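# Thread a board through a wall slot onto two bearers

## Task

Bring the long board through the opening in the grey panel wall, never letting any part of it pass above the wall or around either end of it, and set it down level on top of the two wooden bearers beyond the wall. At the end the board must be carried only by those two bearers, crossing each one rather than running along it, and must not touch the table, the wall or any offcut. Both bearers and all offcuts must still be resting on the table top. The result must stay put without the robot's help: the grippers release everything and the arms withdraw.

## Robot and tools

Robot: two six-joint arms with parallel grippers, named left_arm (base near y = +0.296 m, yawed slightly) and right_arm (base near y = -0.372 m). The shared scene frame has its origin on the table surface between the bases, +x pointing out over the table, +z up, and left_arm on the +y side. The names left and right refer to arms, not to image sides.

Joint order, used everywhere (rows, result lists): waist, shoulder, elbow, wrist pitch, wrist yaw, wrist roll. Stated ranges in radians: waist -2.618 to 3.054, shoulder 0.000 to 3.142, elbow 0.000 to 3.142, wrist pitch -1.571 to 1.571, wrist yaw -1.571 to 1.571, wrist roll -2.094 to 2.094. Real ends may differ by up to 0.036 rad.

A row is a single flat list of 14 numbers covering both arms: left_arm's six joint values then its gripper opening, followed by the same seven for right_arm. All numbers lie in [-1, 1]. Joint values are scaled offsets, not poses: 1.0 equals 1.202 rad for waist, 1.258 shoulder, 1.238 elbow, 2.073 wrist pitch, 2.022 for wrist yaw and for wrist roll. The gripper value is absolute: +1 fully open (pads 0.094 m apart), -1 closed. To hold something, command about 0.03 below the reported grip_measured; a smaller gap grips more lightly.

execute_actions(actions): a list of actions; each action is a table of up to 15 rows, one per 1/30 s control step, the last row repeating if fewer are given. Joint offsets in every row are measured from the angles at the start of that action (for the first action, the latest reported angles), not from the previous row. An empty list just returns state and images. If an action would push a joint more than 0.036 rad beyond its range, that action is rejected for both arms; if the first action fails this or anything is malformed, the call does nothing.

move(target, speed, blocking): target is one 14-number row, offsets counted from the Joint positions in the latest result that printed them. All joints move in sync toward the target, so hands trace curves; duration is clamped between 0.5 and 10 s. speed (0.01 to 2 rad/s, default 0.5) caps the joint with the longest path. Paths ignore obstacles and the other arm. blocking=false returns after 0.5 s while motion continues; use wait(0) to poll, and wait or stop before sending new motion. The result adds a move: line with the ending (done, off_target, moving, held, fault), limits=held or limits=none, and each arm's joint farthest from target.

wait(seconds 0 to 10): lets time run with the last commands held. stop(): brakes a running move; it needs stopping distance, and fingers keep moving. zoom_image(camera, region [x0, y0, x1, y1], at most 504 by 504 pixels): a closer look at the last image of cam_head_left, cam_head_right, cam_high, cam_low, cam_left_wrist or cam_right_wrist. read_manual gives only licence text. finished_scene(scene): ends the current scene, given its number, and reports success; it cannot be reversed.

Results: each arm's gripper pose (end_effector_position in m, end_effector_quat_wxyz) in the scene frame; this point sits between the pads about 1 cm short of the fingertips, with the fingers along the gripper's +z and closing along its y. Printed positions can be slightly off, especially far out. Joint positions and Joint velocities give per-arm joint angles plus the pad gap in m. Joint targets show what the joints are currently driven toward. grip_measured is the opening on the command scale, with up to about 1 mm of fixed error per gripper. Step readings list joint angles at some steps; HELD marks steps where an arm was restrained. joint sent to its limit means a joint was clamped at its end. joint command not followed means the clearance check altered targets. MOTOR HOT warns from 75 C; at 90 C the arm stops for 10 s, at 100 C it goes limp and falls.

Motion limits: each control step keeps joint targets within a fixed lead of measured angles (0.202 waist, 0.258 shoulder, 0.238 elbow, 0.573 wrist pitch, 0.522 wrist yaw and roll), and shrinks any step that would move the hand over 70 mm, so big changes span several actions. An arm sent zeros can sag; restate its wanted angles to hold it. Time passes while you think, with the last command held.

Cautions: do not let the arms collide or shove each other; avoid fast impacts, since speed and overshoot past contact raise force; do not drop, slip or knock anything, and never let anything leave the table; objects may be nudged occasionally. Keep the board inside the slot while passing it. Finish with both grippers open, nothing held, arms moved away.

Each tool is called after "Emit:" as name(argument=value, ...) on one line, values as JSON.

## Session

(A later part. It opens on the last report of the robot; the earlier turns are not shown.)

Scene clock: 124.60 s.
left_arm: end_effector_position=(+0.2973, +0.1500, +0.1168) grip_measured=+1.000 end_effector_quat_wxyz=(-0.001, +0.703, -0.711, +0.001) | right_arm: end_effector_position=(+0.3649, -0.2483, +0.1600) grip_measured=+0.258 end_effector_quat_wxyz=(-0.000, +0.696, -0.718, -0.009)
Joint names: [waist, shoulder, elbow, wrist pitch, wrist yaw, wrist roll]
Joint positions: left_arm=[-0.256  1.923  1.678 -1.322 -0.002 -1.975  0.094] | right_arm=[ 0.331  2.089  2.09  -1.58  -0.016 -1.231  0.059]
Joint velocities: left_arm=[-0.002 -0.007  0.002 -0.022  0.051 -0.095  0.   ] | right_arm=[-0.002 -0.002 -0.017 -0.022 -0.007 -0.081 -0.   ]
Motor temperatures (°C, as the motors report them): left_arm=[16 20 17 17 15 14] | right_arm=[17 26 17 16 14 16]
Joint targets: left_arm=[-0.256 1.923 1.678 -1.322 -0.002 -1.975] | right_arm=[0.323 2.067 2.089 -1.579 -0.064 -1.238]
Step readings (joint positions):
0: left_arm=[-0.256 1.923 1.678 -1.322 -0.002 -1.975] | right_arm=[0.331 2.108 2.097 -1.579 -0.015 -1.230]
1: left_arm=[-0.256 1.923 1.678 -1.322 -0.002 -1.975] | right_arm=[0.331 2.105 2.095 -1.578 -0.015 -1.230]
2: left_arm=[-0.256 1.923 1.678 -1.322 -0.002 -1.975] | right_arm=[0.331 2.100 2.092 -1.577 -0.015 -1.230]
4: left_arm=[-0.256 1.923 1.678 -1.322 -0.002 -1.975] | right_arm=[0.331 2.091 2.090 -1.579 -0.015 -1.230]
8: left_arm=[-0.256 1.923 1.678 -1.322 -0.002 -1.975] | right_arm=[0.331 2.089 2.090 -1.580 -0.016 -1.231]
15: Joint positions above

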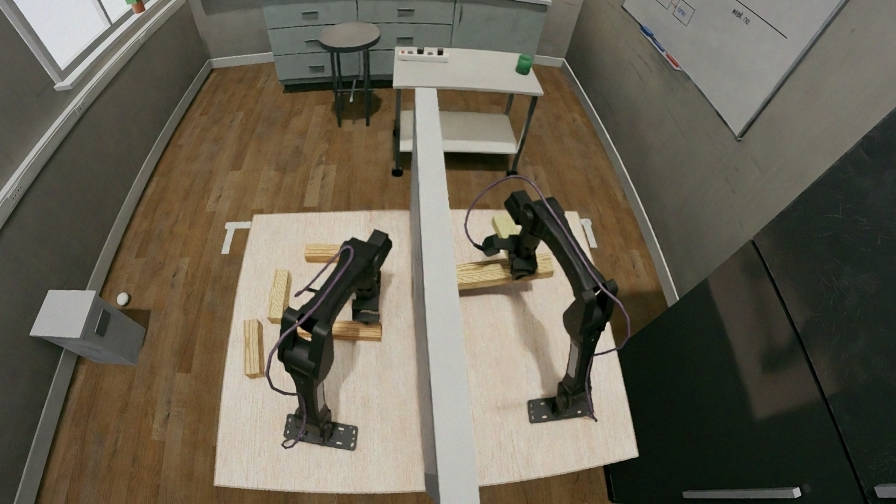

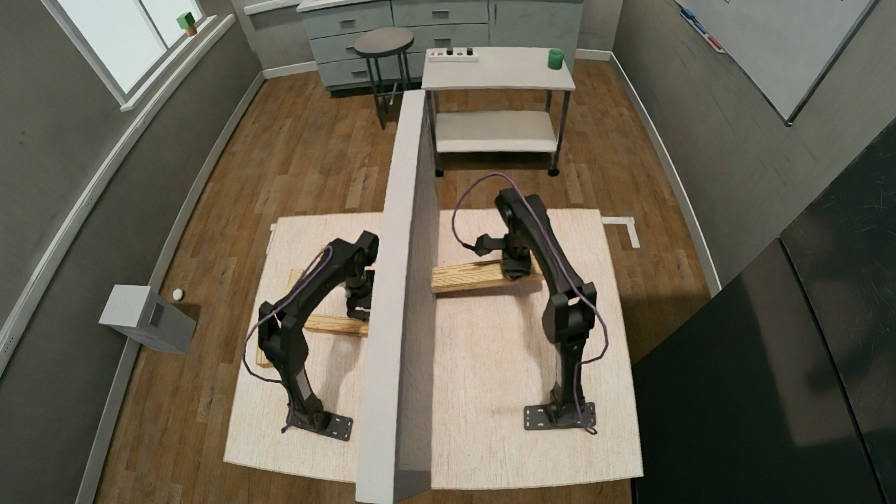

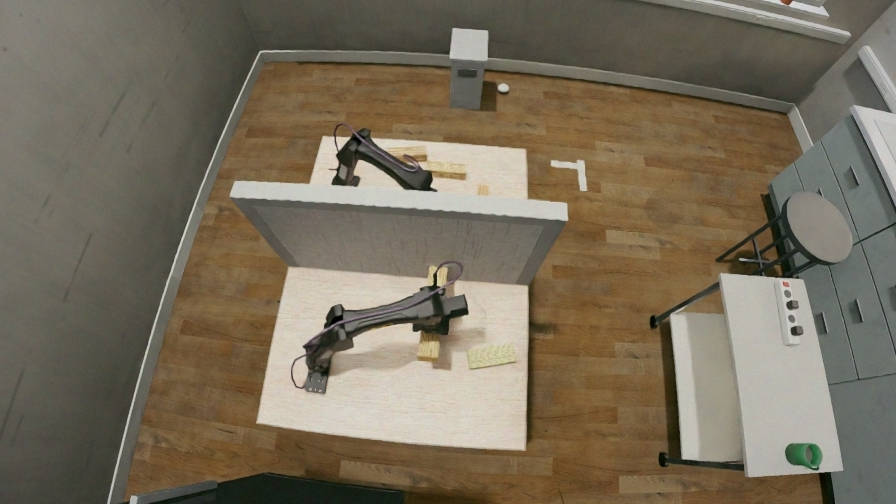

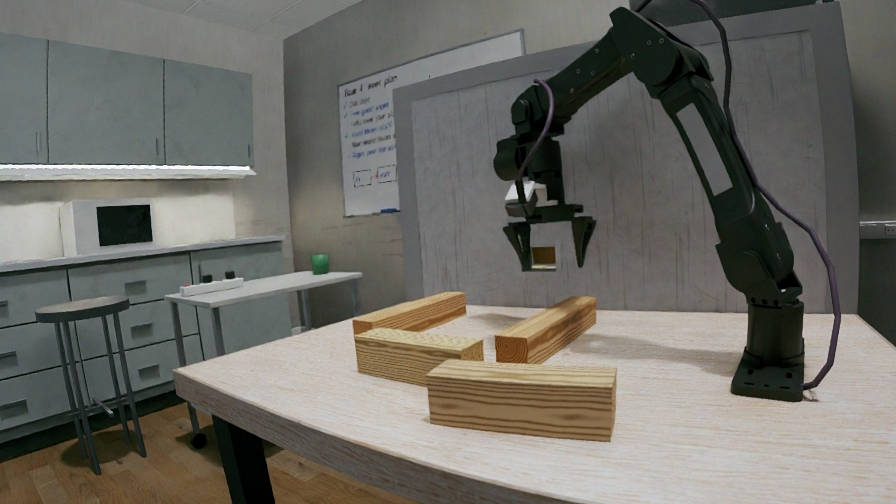

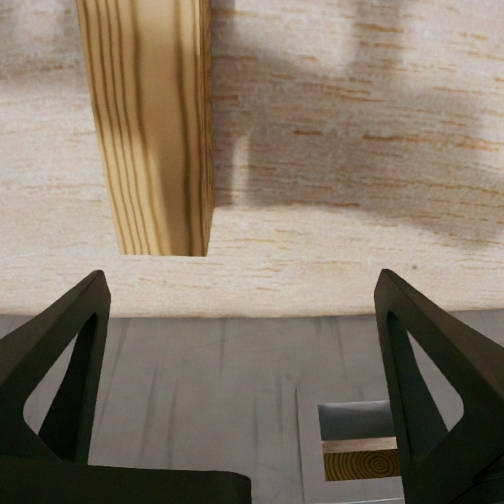

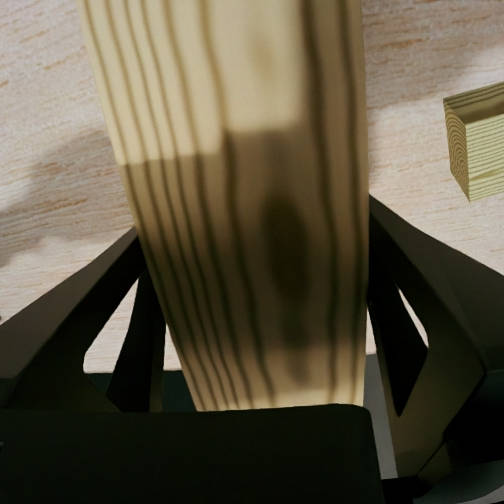

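Emit:
execute_actions(actions=[[[0,0,0,0,0,0,1,0.031,-0.011,0.047,0,-0.024,0.011,0.2]]])

Emit:
zoom_image(camera="cam_low", region=[500, 225, 590, 290])

Scene clock: 125.70 s.
left_arm: end_effector_position=(+0.2973, +0.1500, +0.1168) grip_measured=+1.000 end_effector_quat_wxyz=(-0.001, +0.703, -0.711, +0.001) | right_arm: end_effector_position=(+0.3627, -0.2369, +0.1627) grip_measured=+0.258 end_effector_quat_wxyz=(-0.004, +0.702, -0.712, -0.005)
Joint names: [waist, shoulder, elbow, wrist pitch, wrist yaw, wrist roll]
Joint positions: left_arm=[-0.256  1.923  1.678 -1.322 -0.002 -1.975  0.094] | right_arm=[ 0.361  2.089  2.101 -1.581 -0.012 -1.216  0.059]
Joint velocities: left_arm=[-0.007 -0.022 -0.007 -0.037 -0.007  0.081  0.   ] | right_arm=[-0.022 -0.027  0.012 -0.022  0.051  0.022  0.   ]
Motor temperatures (°C, as the motors report them): left_arm=[16 20 17 17 15 14] | right_arm=[17 26 17 16 14 16]
Joint targets: left_arm=[-0.256 1.923 1.678 -1.322 -0.002 -1.975] | right_arm=[0.368 2.075 2.149 -1.580 -0.064 -1.209]
Step readings (joint positions):
0: left_arm=[-0.256 1.923 1.678 -1.322 -0.002 -1.975] | right_arm=[0.331 2.089 2.090 -1.580 -0.016 -1.231]
1: left_arm=[-0.256 1.923 1.678 -1.322 -0.002 -1.975] | right_arm=[0.333 2.089 2.090 -1.580 -0.015 -1.229]
2: left_arm=[-0.256 1.923 1.678 -1.322 -0.002 -1.975] | right_arm=[0.337 2.089 2.091 -1.580 -0.015 -1.225]
4: left_arm=[-0.256 1.923 1.678 -1.322 -0.002 -1.975] | right_arm=[0.348 2.089 2.096 -1.581 -0.012 -1.221]
8: left_arm=[-0.256 1.923 1.678 -1.322 -0.002 -1.975] | right_arm=[0.361 2.089 2.101 -1.581 -0.012 -1.216]
15: Joint positions above

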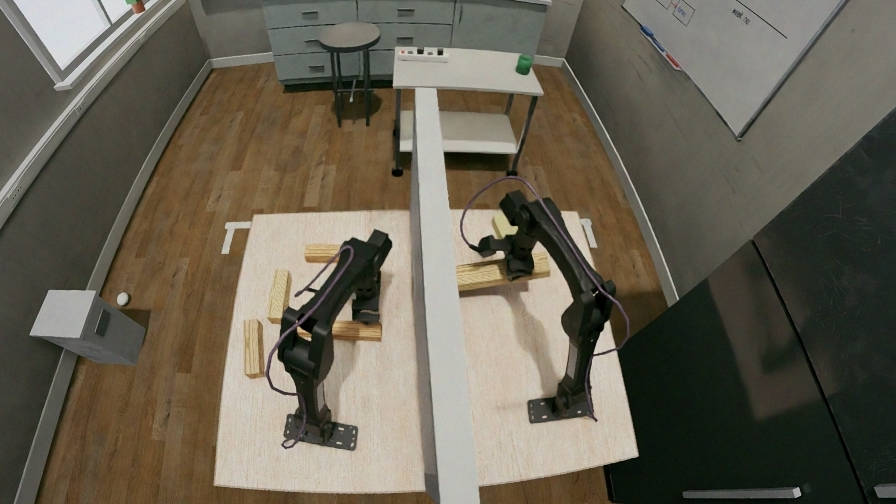

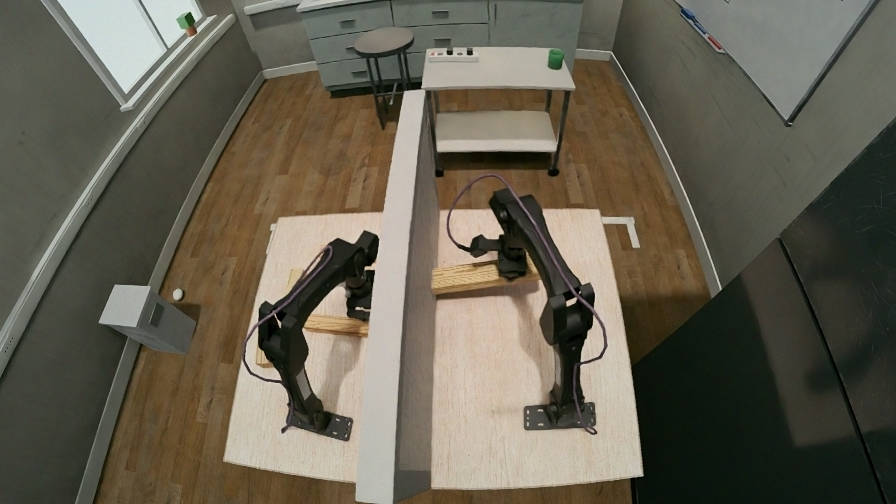

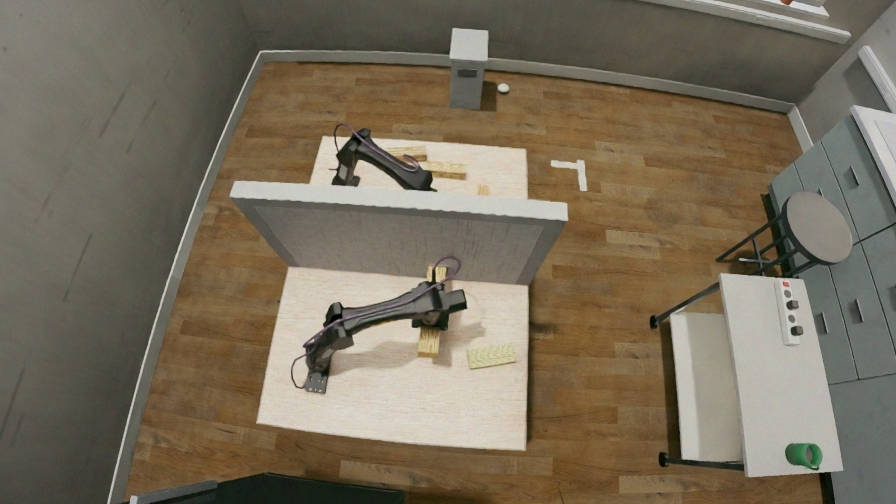

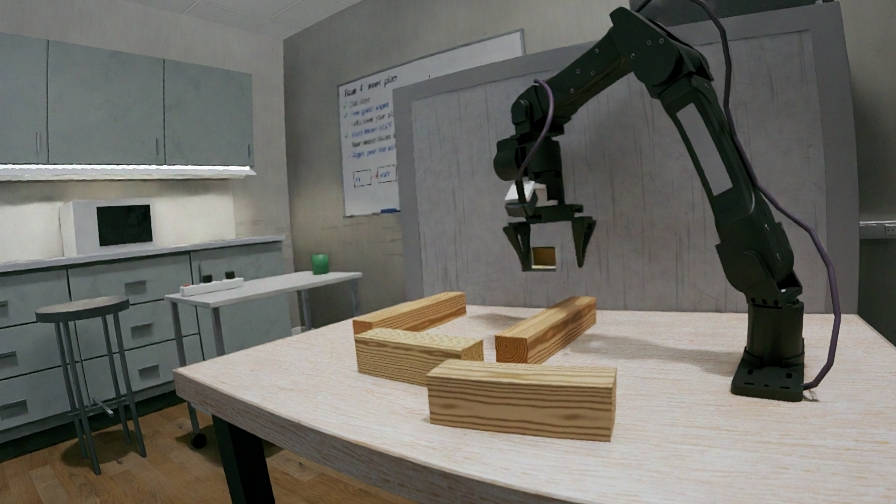

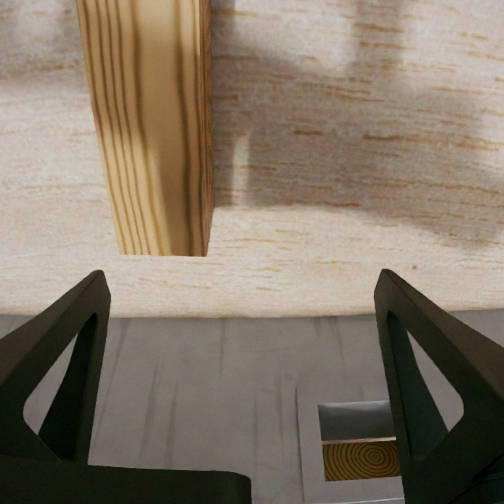

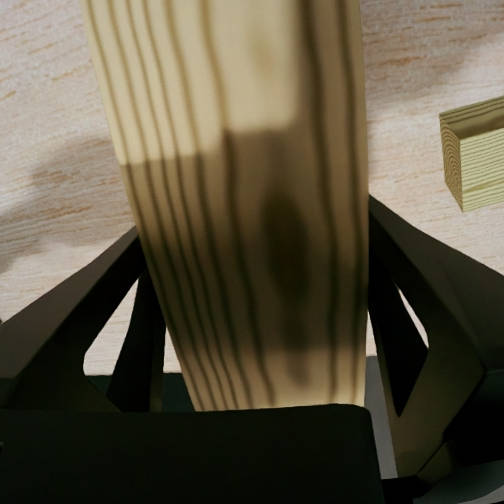

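Region (500, 225, 590, 290) of cam_low's 896x504 image, scaled by 5.600, with more detail than that image has.

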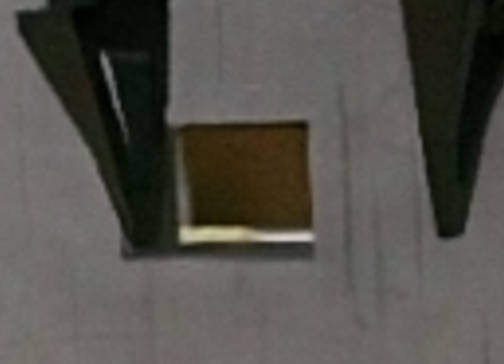

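Emit:
execute_actions(actions=[[[0,0,0,0,0,0,1,0.031,0.006,0.055,0,-0.026,0.021,0.2]]])

Emit:
zoom_image(camera="cam_low", region=[500, 225, 590, 290])

Scene clock: 126.57 s.
left_arm: end_effector_position=(+0.2973, +0.1500, +0.1168) grip_measured=+1.000 end_effector_quat_wxyz=(-0.001, +0.703, -0.711, +0.001) | right_arm: end_effector_position=(+0.3626, -0.2245, +0.1599) grip_measured=+0.258 end_effector_quat_wxyz=(-0.002, +0.701, -0.713, -0.004)
Joint names: [waist, shoulder, elbow, wrist pitch, wrist yaw, wrist roll]
Joint positions: left_arm=[-0.256  1.923  1.678 -1.322 -0.002 -1.975  0.094] | right_arm=[ 0.392  2.108  2.12  -1.581 -0.008 -1.183  0.059]
Joint velocities: left_arm=[-0.007  0.012 -0.017  0.022 -0.051 -0.095  0.   ] | right_arm=[-0.007  0.017 -0.002 -0.066 -0.007  0.007  0.   ]
Motor temperatures (°C, as the motors report them): left_arm=[16 20 17 17 15 14] | right_arm=[17 26 18 16 14 16]
Joint targets: left_arm=[-0.256 1.923 1.678 -1.322 -0.002 -1.975] | right_arm=[0.399 2.096 2.169 -1.581 -0.064 -1.173]
Step readings (joint positions):
0: left_arm=[-0.256 1.923 1.678 -1.322 -0.002 -1.975] | right_arm=[0.361 2.089 2.101 -1.581 -0.012 -1.216]
1: left_arm=[-0.256 1.923 1.678 -1.322 -0.002 -1.975] | right_arm=[0.364 2.091 2.105 -1.581 -0.011 -1.212]
2: left_arm=[-0.256 1.923 1.678 -1.322 -0.002 -1.975] | right_arm=[0.368 2.095 2.112 -1.581 -0.008 -1.205]
4: left_arm=[-0.256 1.923 1.678 -1.322 -0.002 -1.975] | right_arm=[0.379 2.102 2.120 -1.581 -0.006 -1.195]
8: left_arm=[-0.256 1.923 1.678 -1.322 -0.002 -1.975] | right_arm=[0.392 2.108 2.120 -1.581 -0.008 -1.184]
15: Joint positions above

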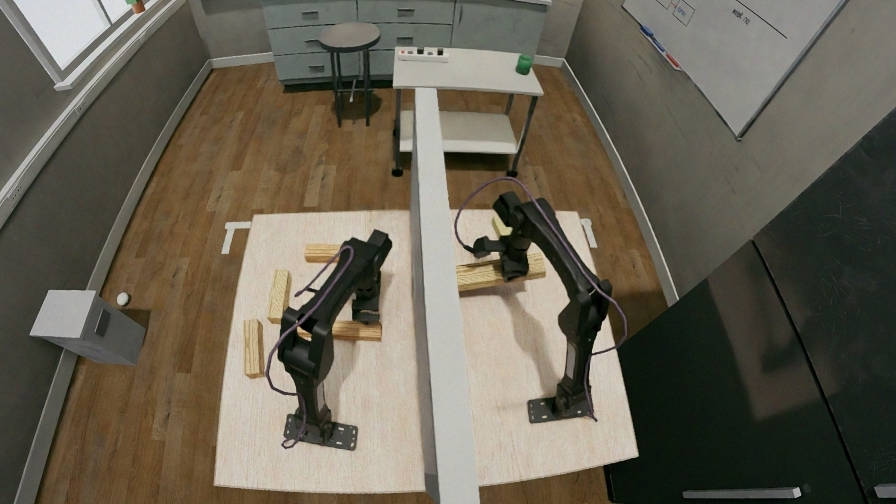

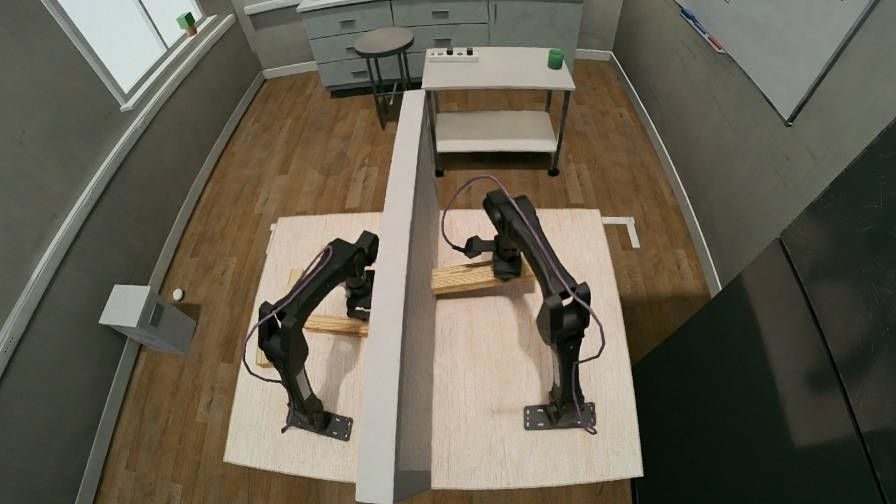

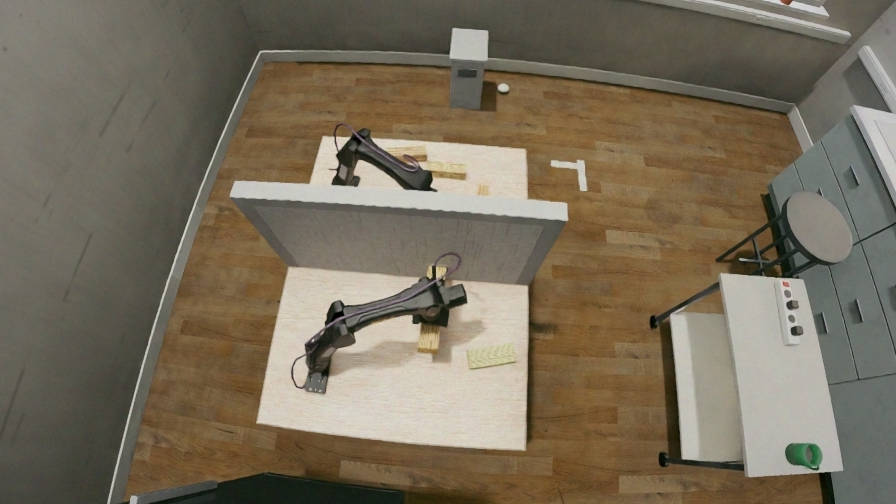

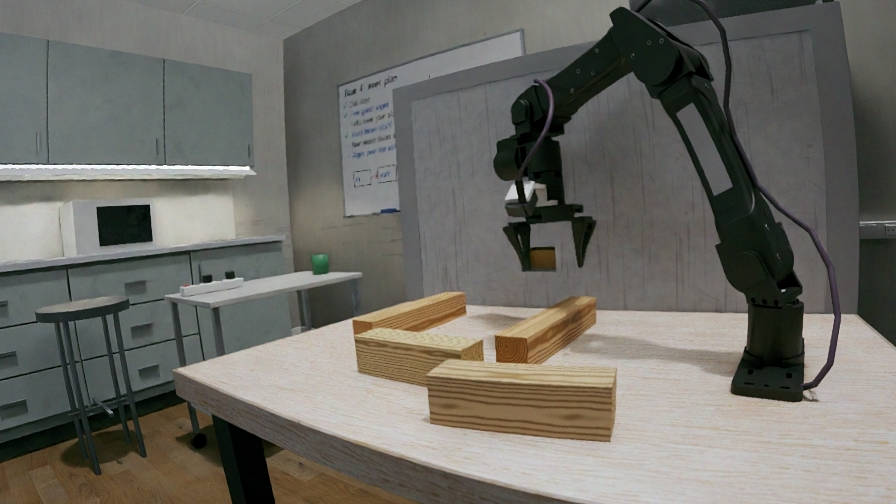

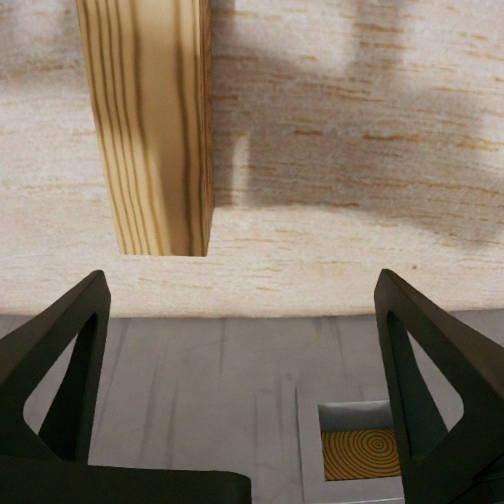

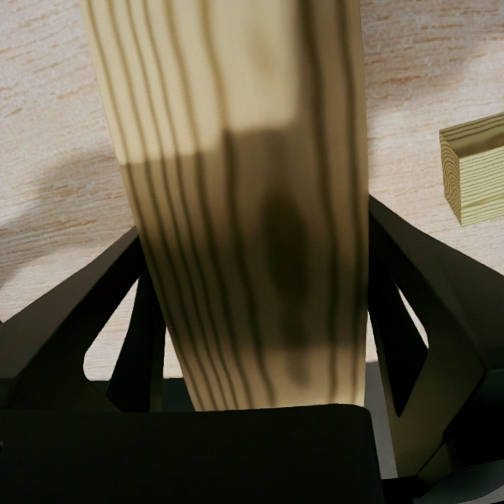

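Region (500, 225, 590, 290) of cam_low's 896x504 image, scaled by 5.600, with more detail than that image has.

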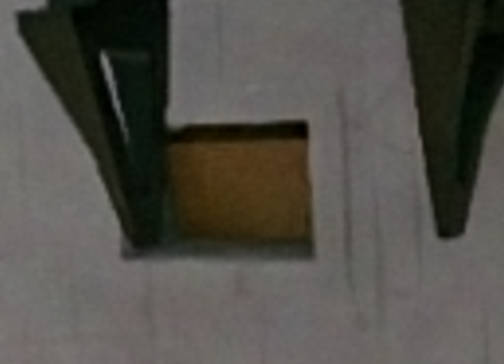

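Emit:
execute_actions(actions=[[[0,0,0,0,0,0,1,0.031,0.0064,0.065,0,-0.028,0.020,0.2]]])

Emit:
zoom_image(camera="cam_low", region=[500, 225, 590, 290])

Scene clock: 127.37 s.
left_arm: end_effector_position=(+0.2973, +0.1500, +0.1168) grip_measured=+1.000 end_effector_quat_wxyz=(-0.001, +0.703, -0.711, +0.001) | right_arm: end_effector_position=(+0.3657, -0.2160, +0.1606) grip_measured=+0.258 end_effector_quat_wxyz=(-0.006, +0.700, -0.714, +0.003)
Joint names: [waist, shoulder, elbow, wrist pitch, wrist yaw, wrist roll]
Joint positions: left_arm=[-0.256  1.923  1.678 -1.322 -0.002 -1.975  0.094] | right_arm=[ 0.413  2.125  2.149 -1.581 -0.    -1.16   0.059]
Joint velocities: left_arm=[ 0.012 -0.002 -0.007 -0.022  0.022 -0.022  0.   ] | right_arm=[ 0.007 -0.012 -0.002 -0.051 -0.037  0.022 -0.   ]
Motor temperatures (°C, as the motors report them): left_arm=[16 20 17 17 15 14] | right_arm=[17 26 18 16 14 16]
Joint targets: left_arm=[-0.256 1.923 1.678 -1.322 -0.002 -1.975] | right_arm=[0.430 2.116 2.201 -1.581 -0.065 -1.143]
Step readings (joint positions):
0: left_arm=[-0.256 1.923 1.678 -1.322 -0.002 -1.975] | right_arm=[0.392 2.108 2.120 -1.581 -0.008 -1.183]
1: left_arm=[-0.256 1.923 1.678 -1.322 -0.002 -1.975] | right_arm=[0.395 2.111 2.126 -1.581 -0.008 -1.180]
2: left_arm=[-0.256 1.923 1.678 -1.322 -0.002 -1.975] | right_arm=[0.399 2.117 2.137 -1.581 -0.007 -1.174]
4: left_arm=[-0.256 1.923 1.678 -1.322 -0.002 -1.975] | right_arm=[0.410 2.124 2.149 -1.581 -0.006 -1.164]
8: left_arm=[-0.256 1.923 1.678 -1.322 -0.002 -1.975] | right_arm=[0.413 2.125 2.149 -1.581 -0.000 -1.160]
15: Joint positions above

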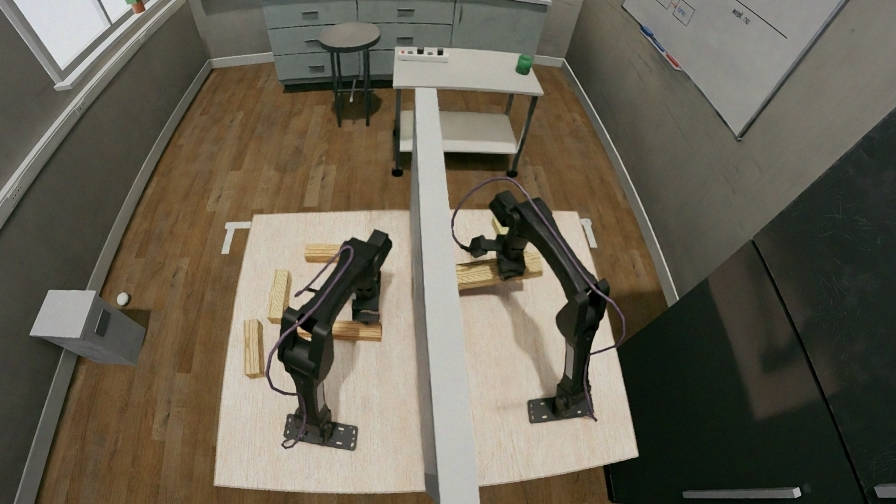

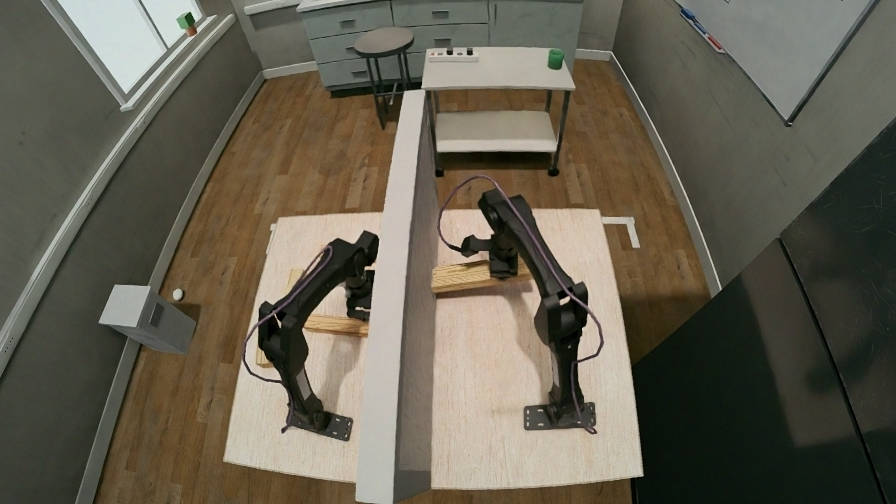

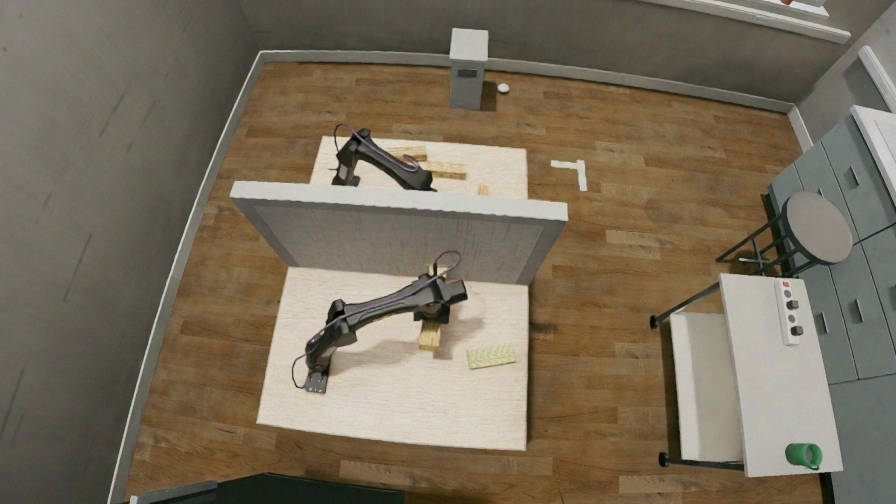

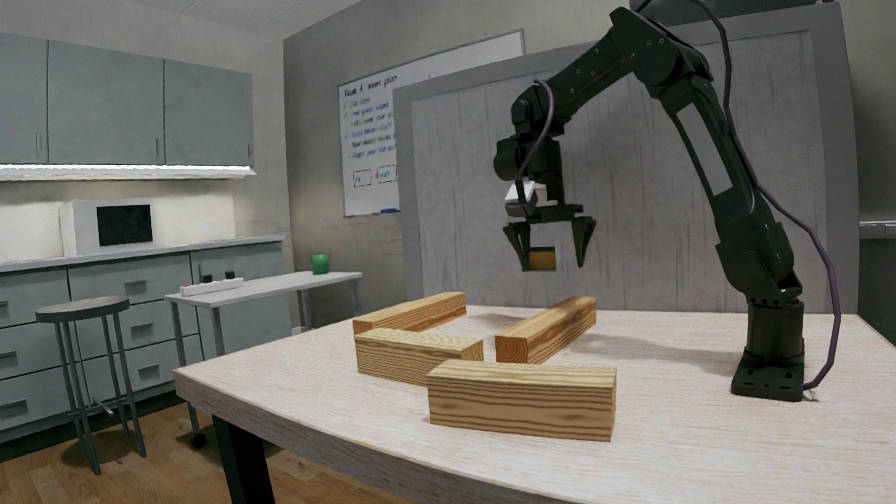

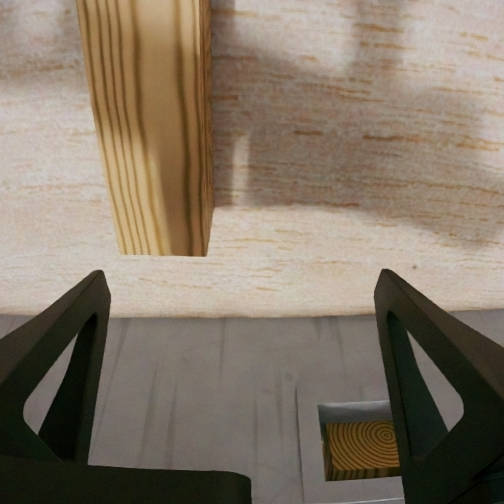

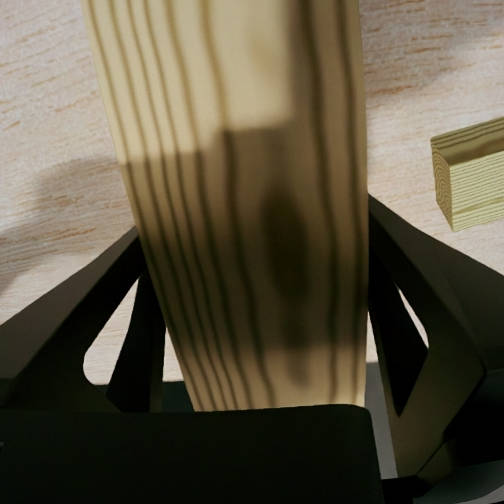

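Region (500, 225, 590, 290) of cam_low's 896x504 image, scaled by 5.600, with more detail than that image has.

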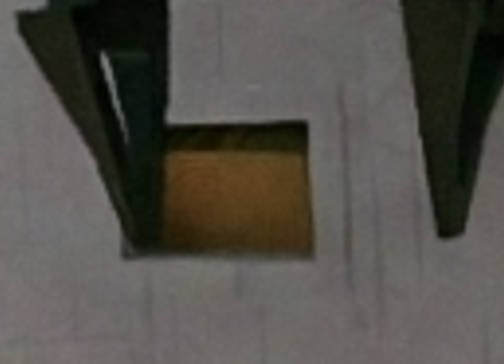

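Emit:
execute_actions(actions=[[[0,0,0,0,0,0,1,0.0,-0.007,0.042,0,-0.054,0.0,0.2]]])

Emit:
zoom_image(camera="cam_low", region=[500, 225, 590, 290])

Scene clock: 128.10 s.
left_arm: end_effector_position=(+0.2973, +0.1500, +0.1168) grip_measured=+1.000 end_effector_quat_wxyz=(-0.001, +0.703, -0.711, +0.001) | right_arm: end_effector_position=(+0.3656, -0.2158, +0.1606) grip_measured=+0.258 end_effector_quat_wxyz=(-0.008, +0.700, -0.714, -0.001)
Joint names: [waist, shoulder, elbow, wrist pitch, wrist yaw, wrist roll]
Joint positions: left_arm=[-0.256  1.923  1.678 -1.322 -0.002 -1.975  0.094] | right_arm=[ 0.41   2.125  2.149 -1.581 -0.009 -1.163  0.059]
Joint velocities: left_arm=[ 0.007 -0.017 -0.012 -0.066 -0.022 -0.007  0.   ] | right_arm=[-0.017 -0.007 -0.017 -0.051  0.007 -0.022 -0.001]
Motor temperatures (°C, as the motors report them): left_arm=[16 20 17 17 15 14] | right_arm=[17 26 18 16 14 16]
Joint targets: left_arm=[-0.256 1.923 1.678 -1.322 -0.002 -1.975] | right_arm=[0.413 2.116 2.201 -1.581 -0.109 -1.160]
Step readings (joint positions):
0: left_arm=[-0.256 1.923 1.678 -1.322 -0.002 -1.975] | right_arm=[0.413 2.125 2.149 -1.581 -0.000 -1.160]
1: left_arm=[-0.256 1.923 1.678 -1.322 -0.002 -1.975] | right_arm=[0.412 2.125 2.149 -1.581 -0.002 -1.160]
2: left_arm=[-0.256 1.923 1.678 -1.322 -0.002 -1.975] | right_arm=[0.411 2.125 2.149 -1.581 -0.006 -1.162]
4: left_arm=[-0.256 1.923 1.678 -1.322 -0.002 -1.975] | right_arm=[0.410 2.125 2.149 -1.581 -0.009 -1.163]
8: left_arm=[-0.256 1.923 1.678 -1.322 -0.002 -1.975] | right_arm=[0.410 2.125 2.149 -1.581 -0.009 -1.163]
15: Joint positions above

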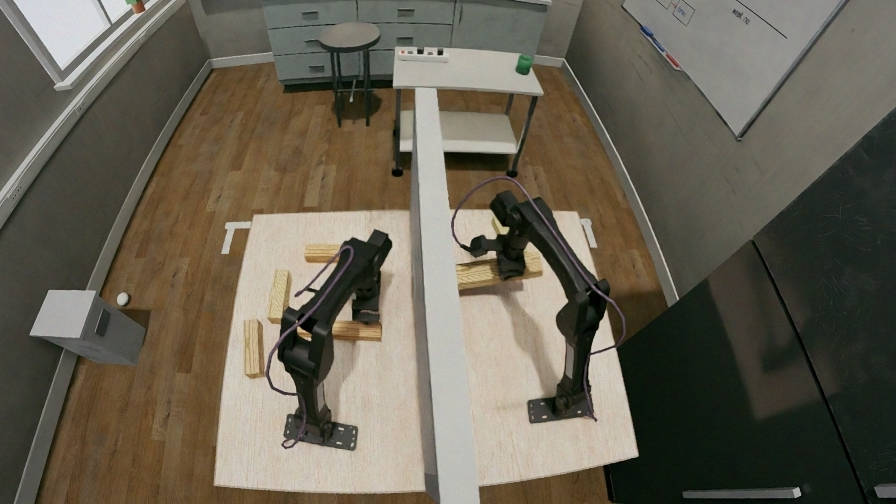

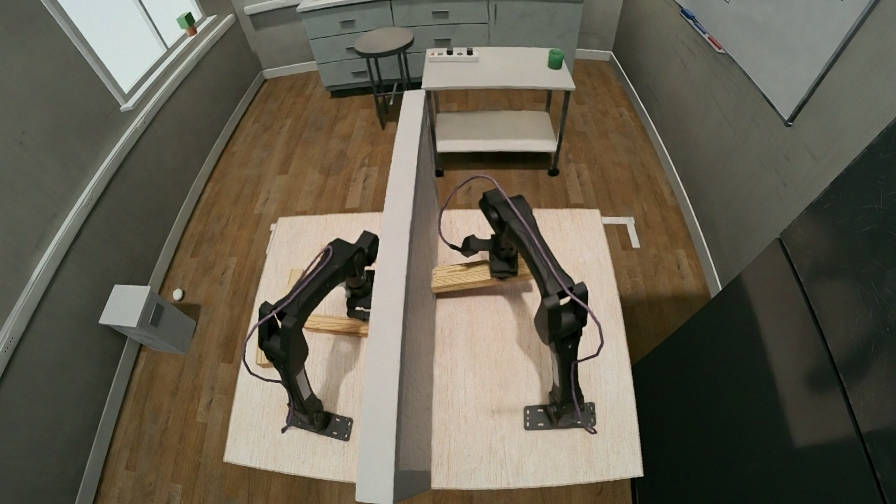

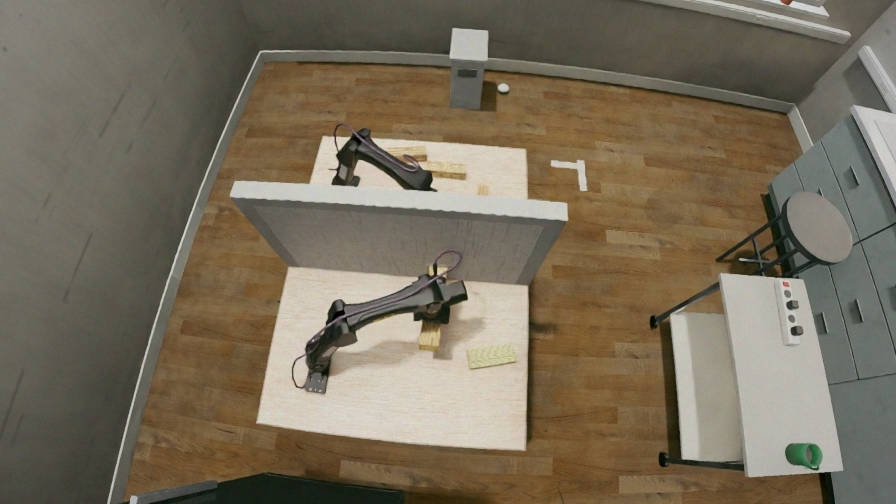

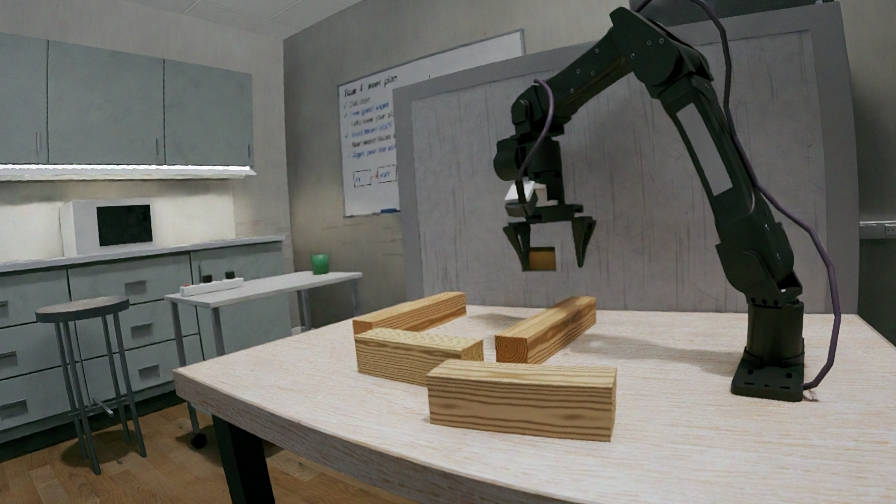

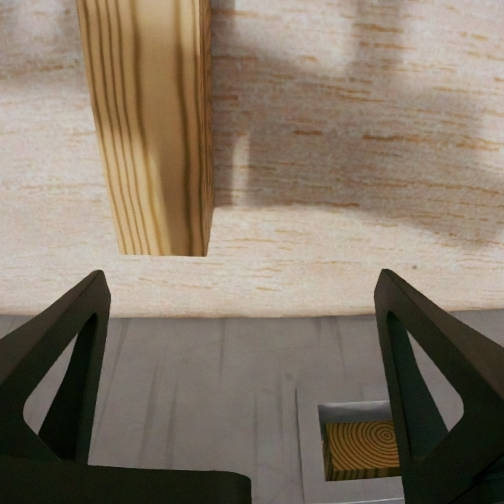

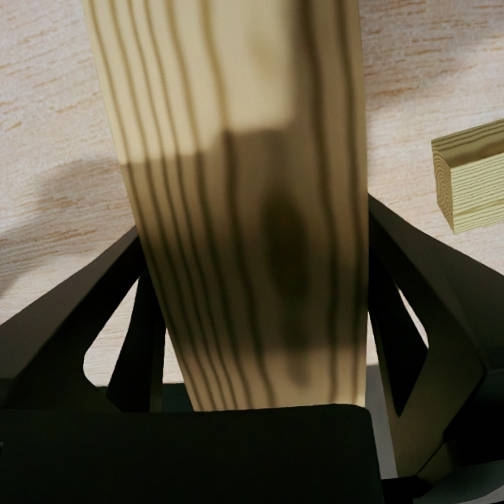

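Region (500, 225, 590, 290) of cam_low's 896x504 image, scaled by 5.600, with more detail than that image has.

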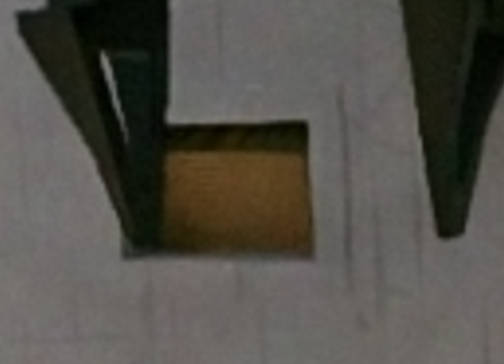

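Emit:
zoom_image(camera="cam_head_right", region=[400, 230, 560, 320])

Emit:
zoom_image(camera="cam_left_wrist", region=[280, 380, 440, 504])

Region (400, 230, 560, 320) of cam_head_right's 896x504 image, scaled by 3.150, with more detail than that image has; it fills the top 284 rows of this view, and the rest is white.

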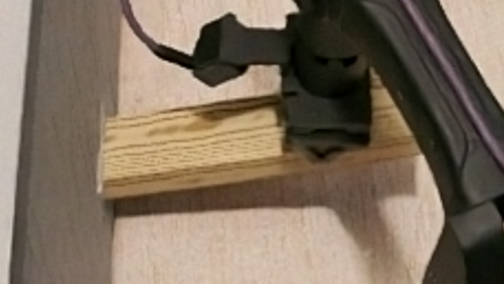

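Region (280, 380, 440, 504) of cam_left_wrist's 504x504 image, scaled by 3.150, with more detail than that image has; it fills the top 391 rows of this view, and the rest is white.

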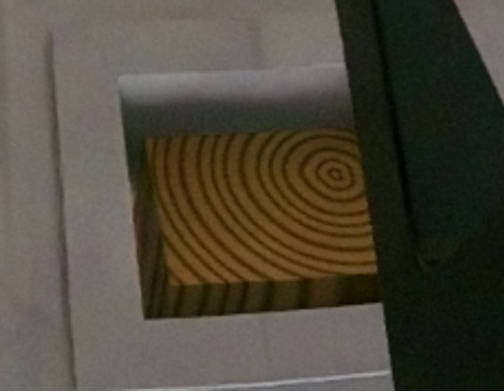

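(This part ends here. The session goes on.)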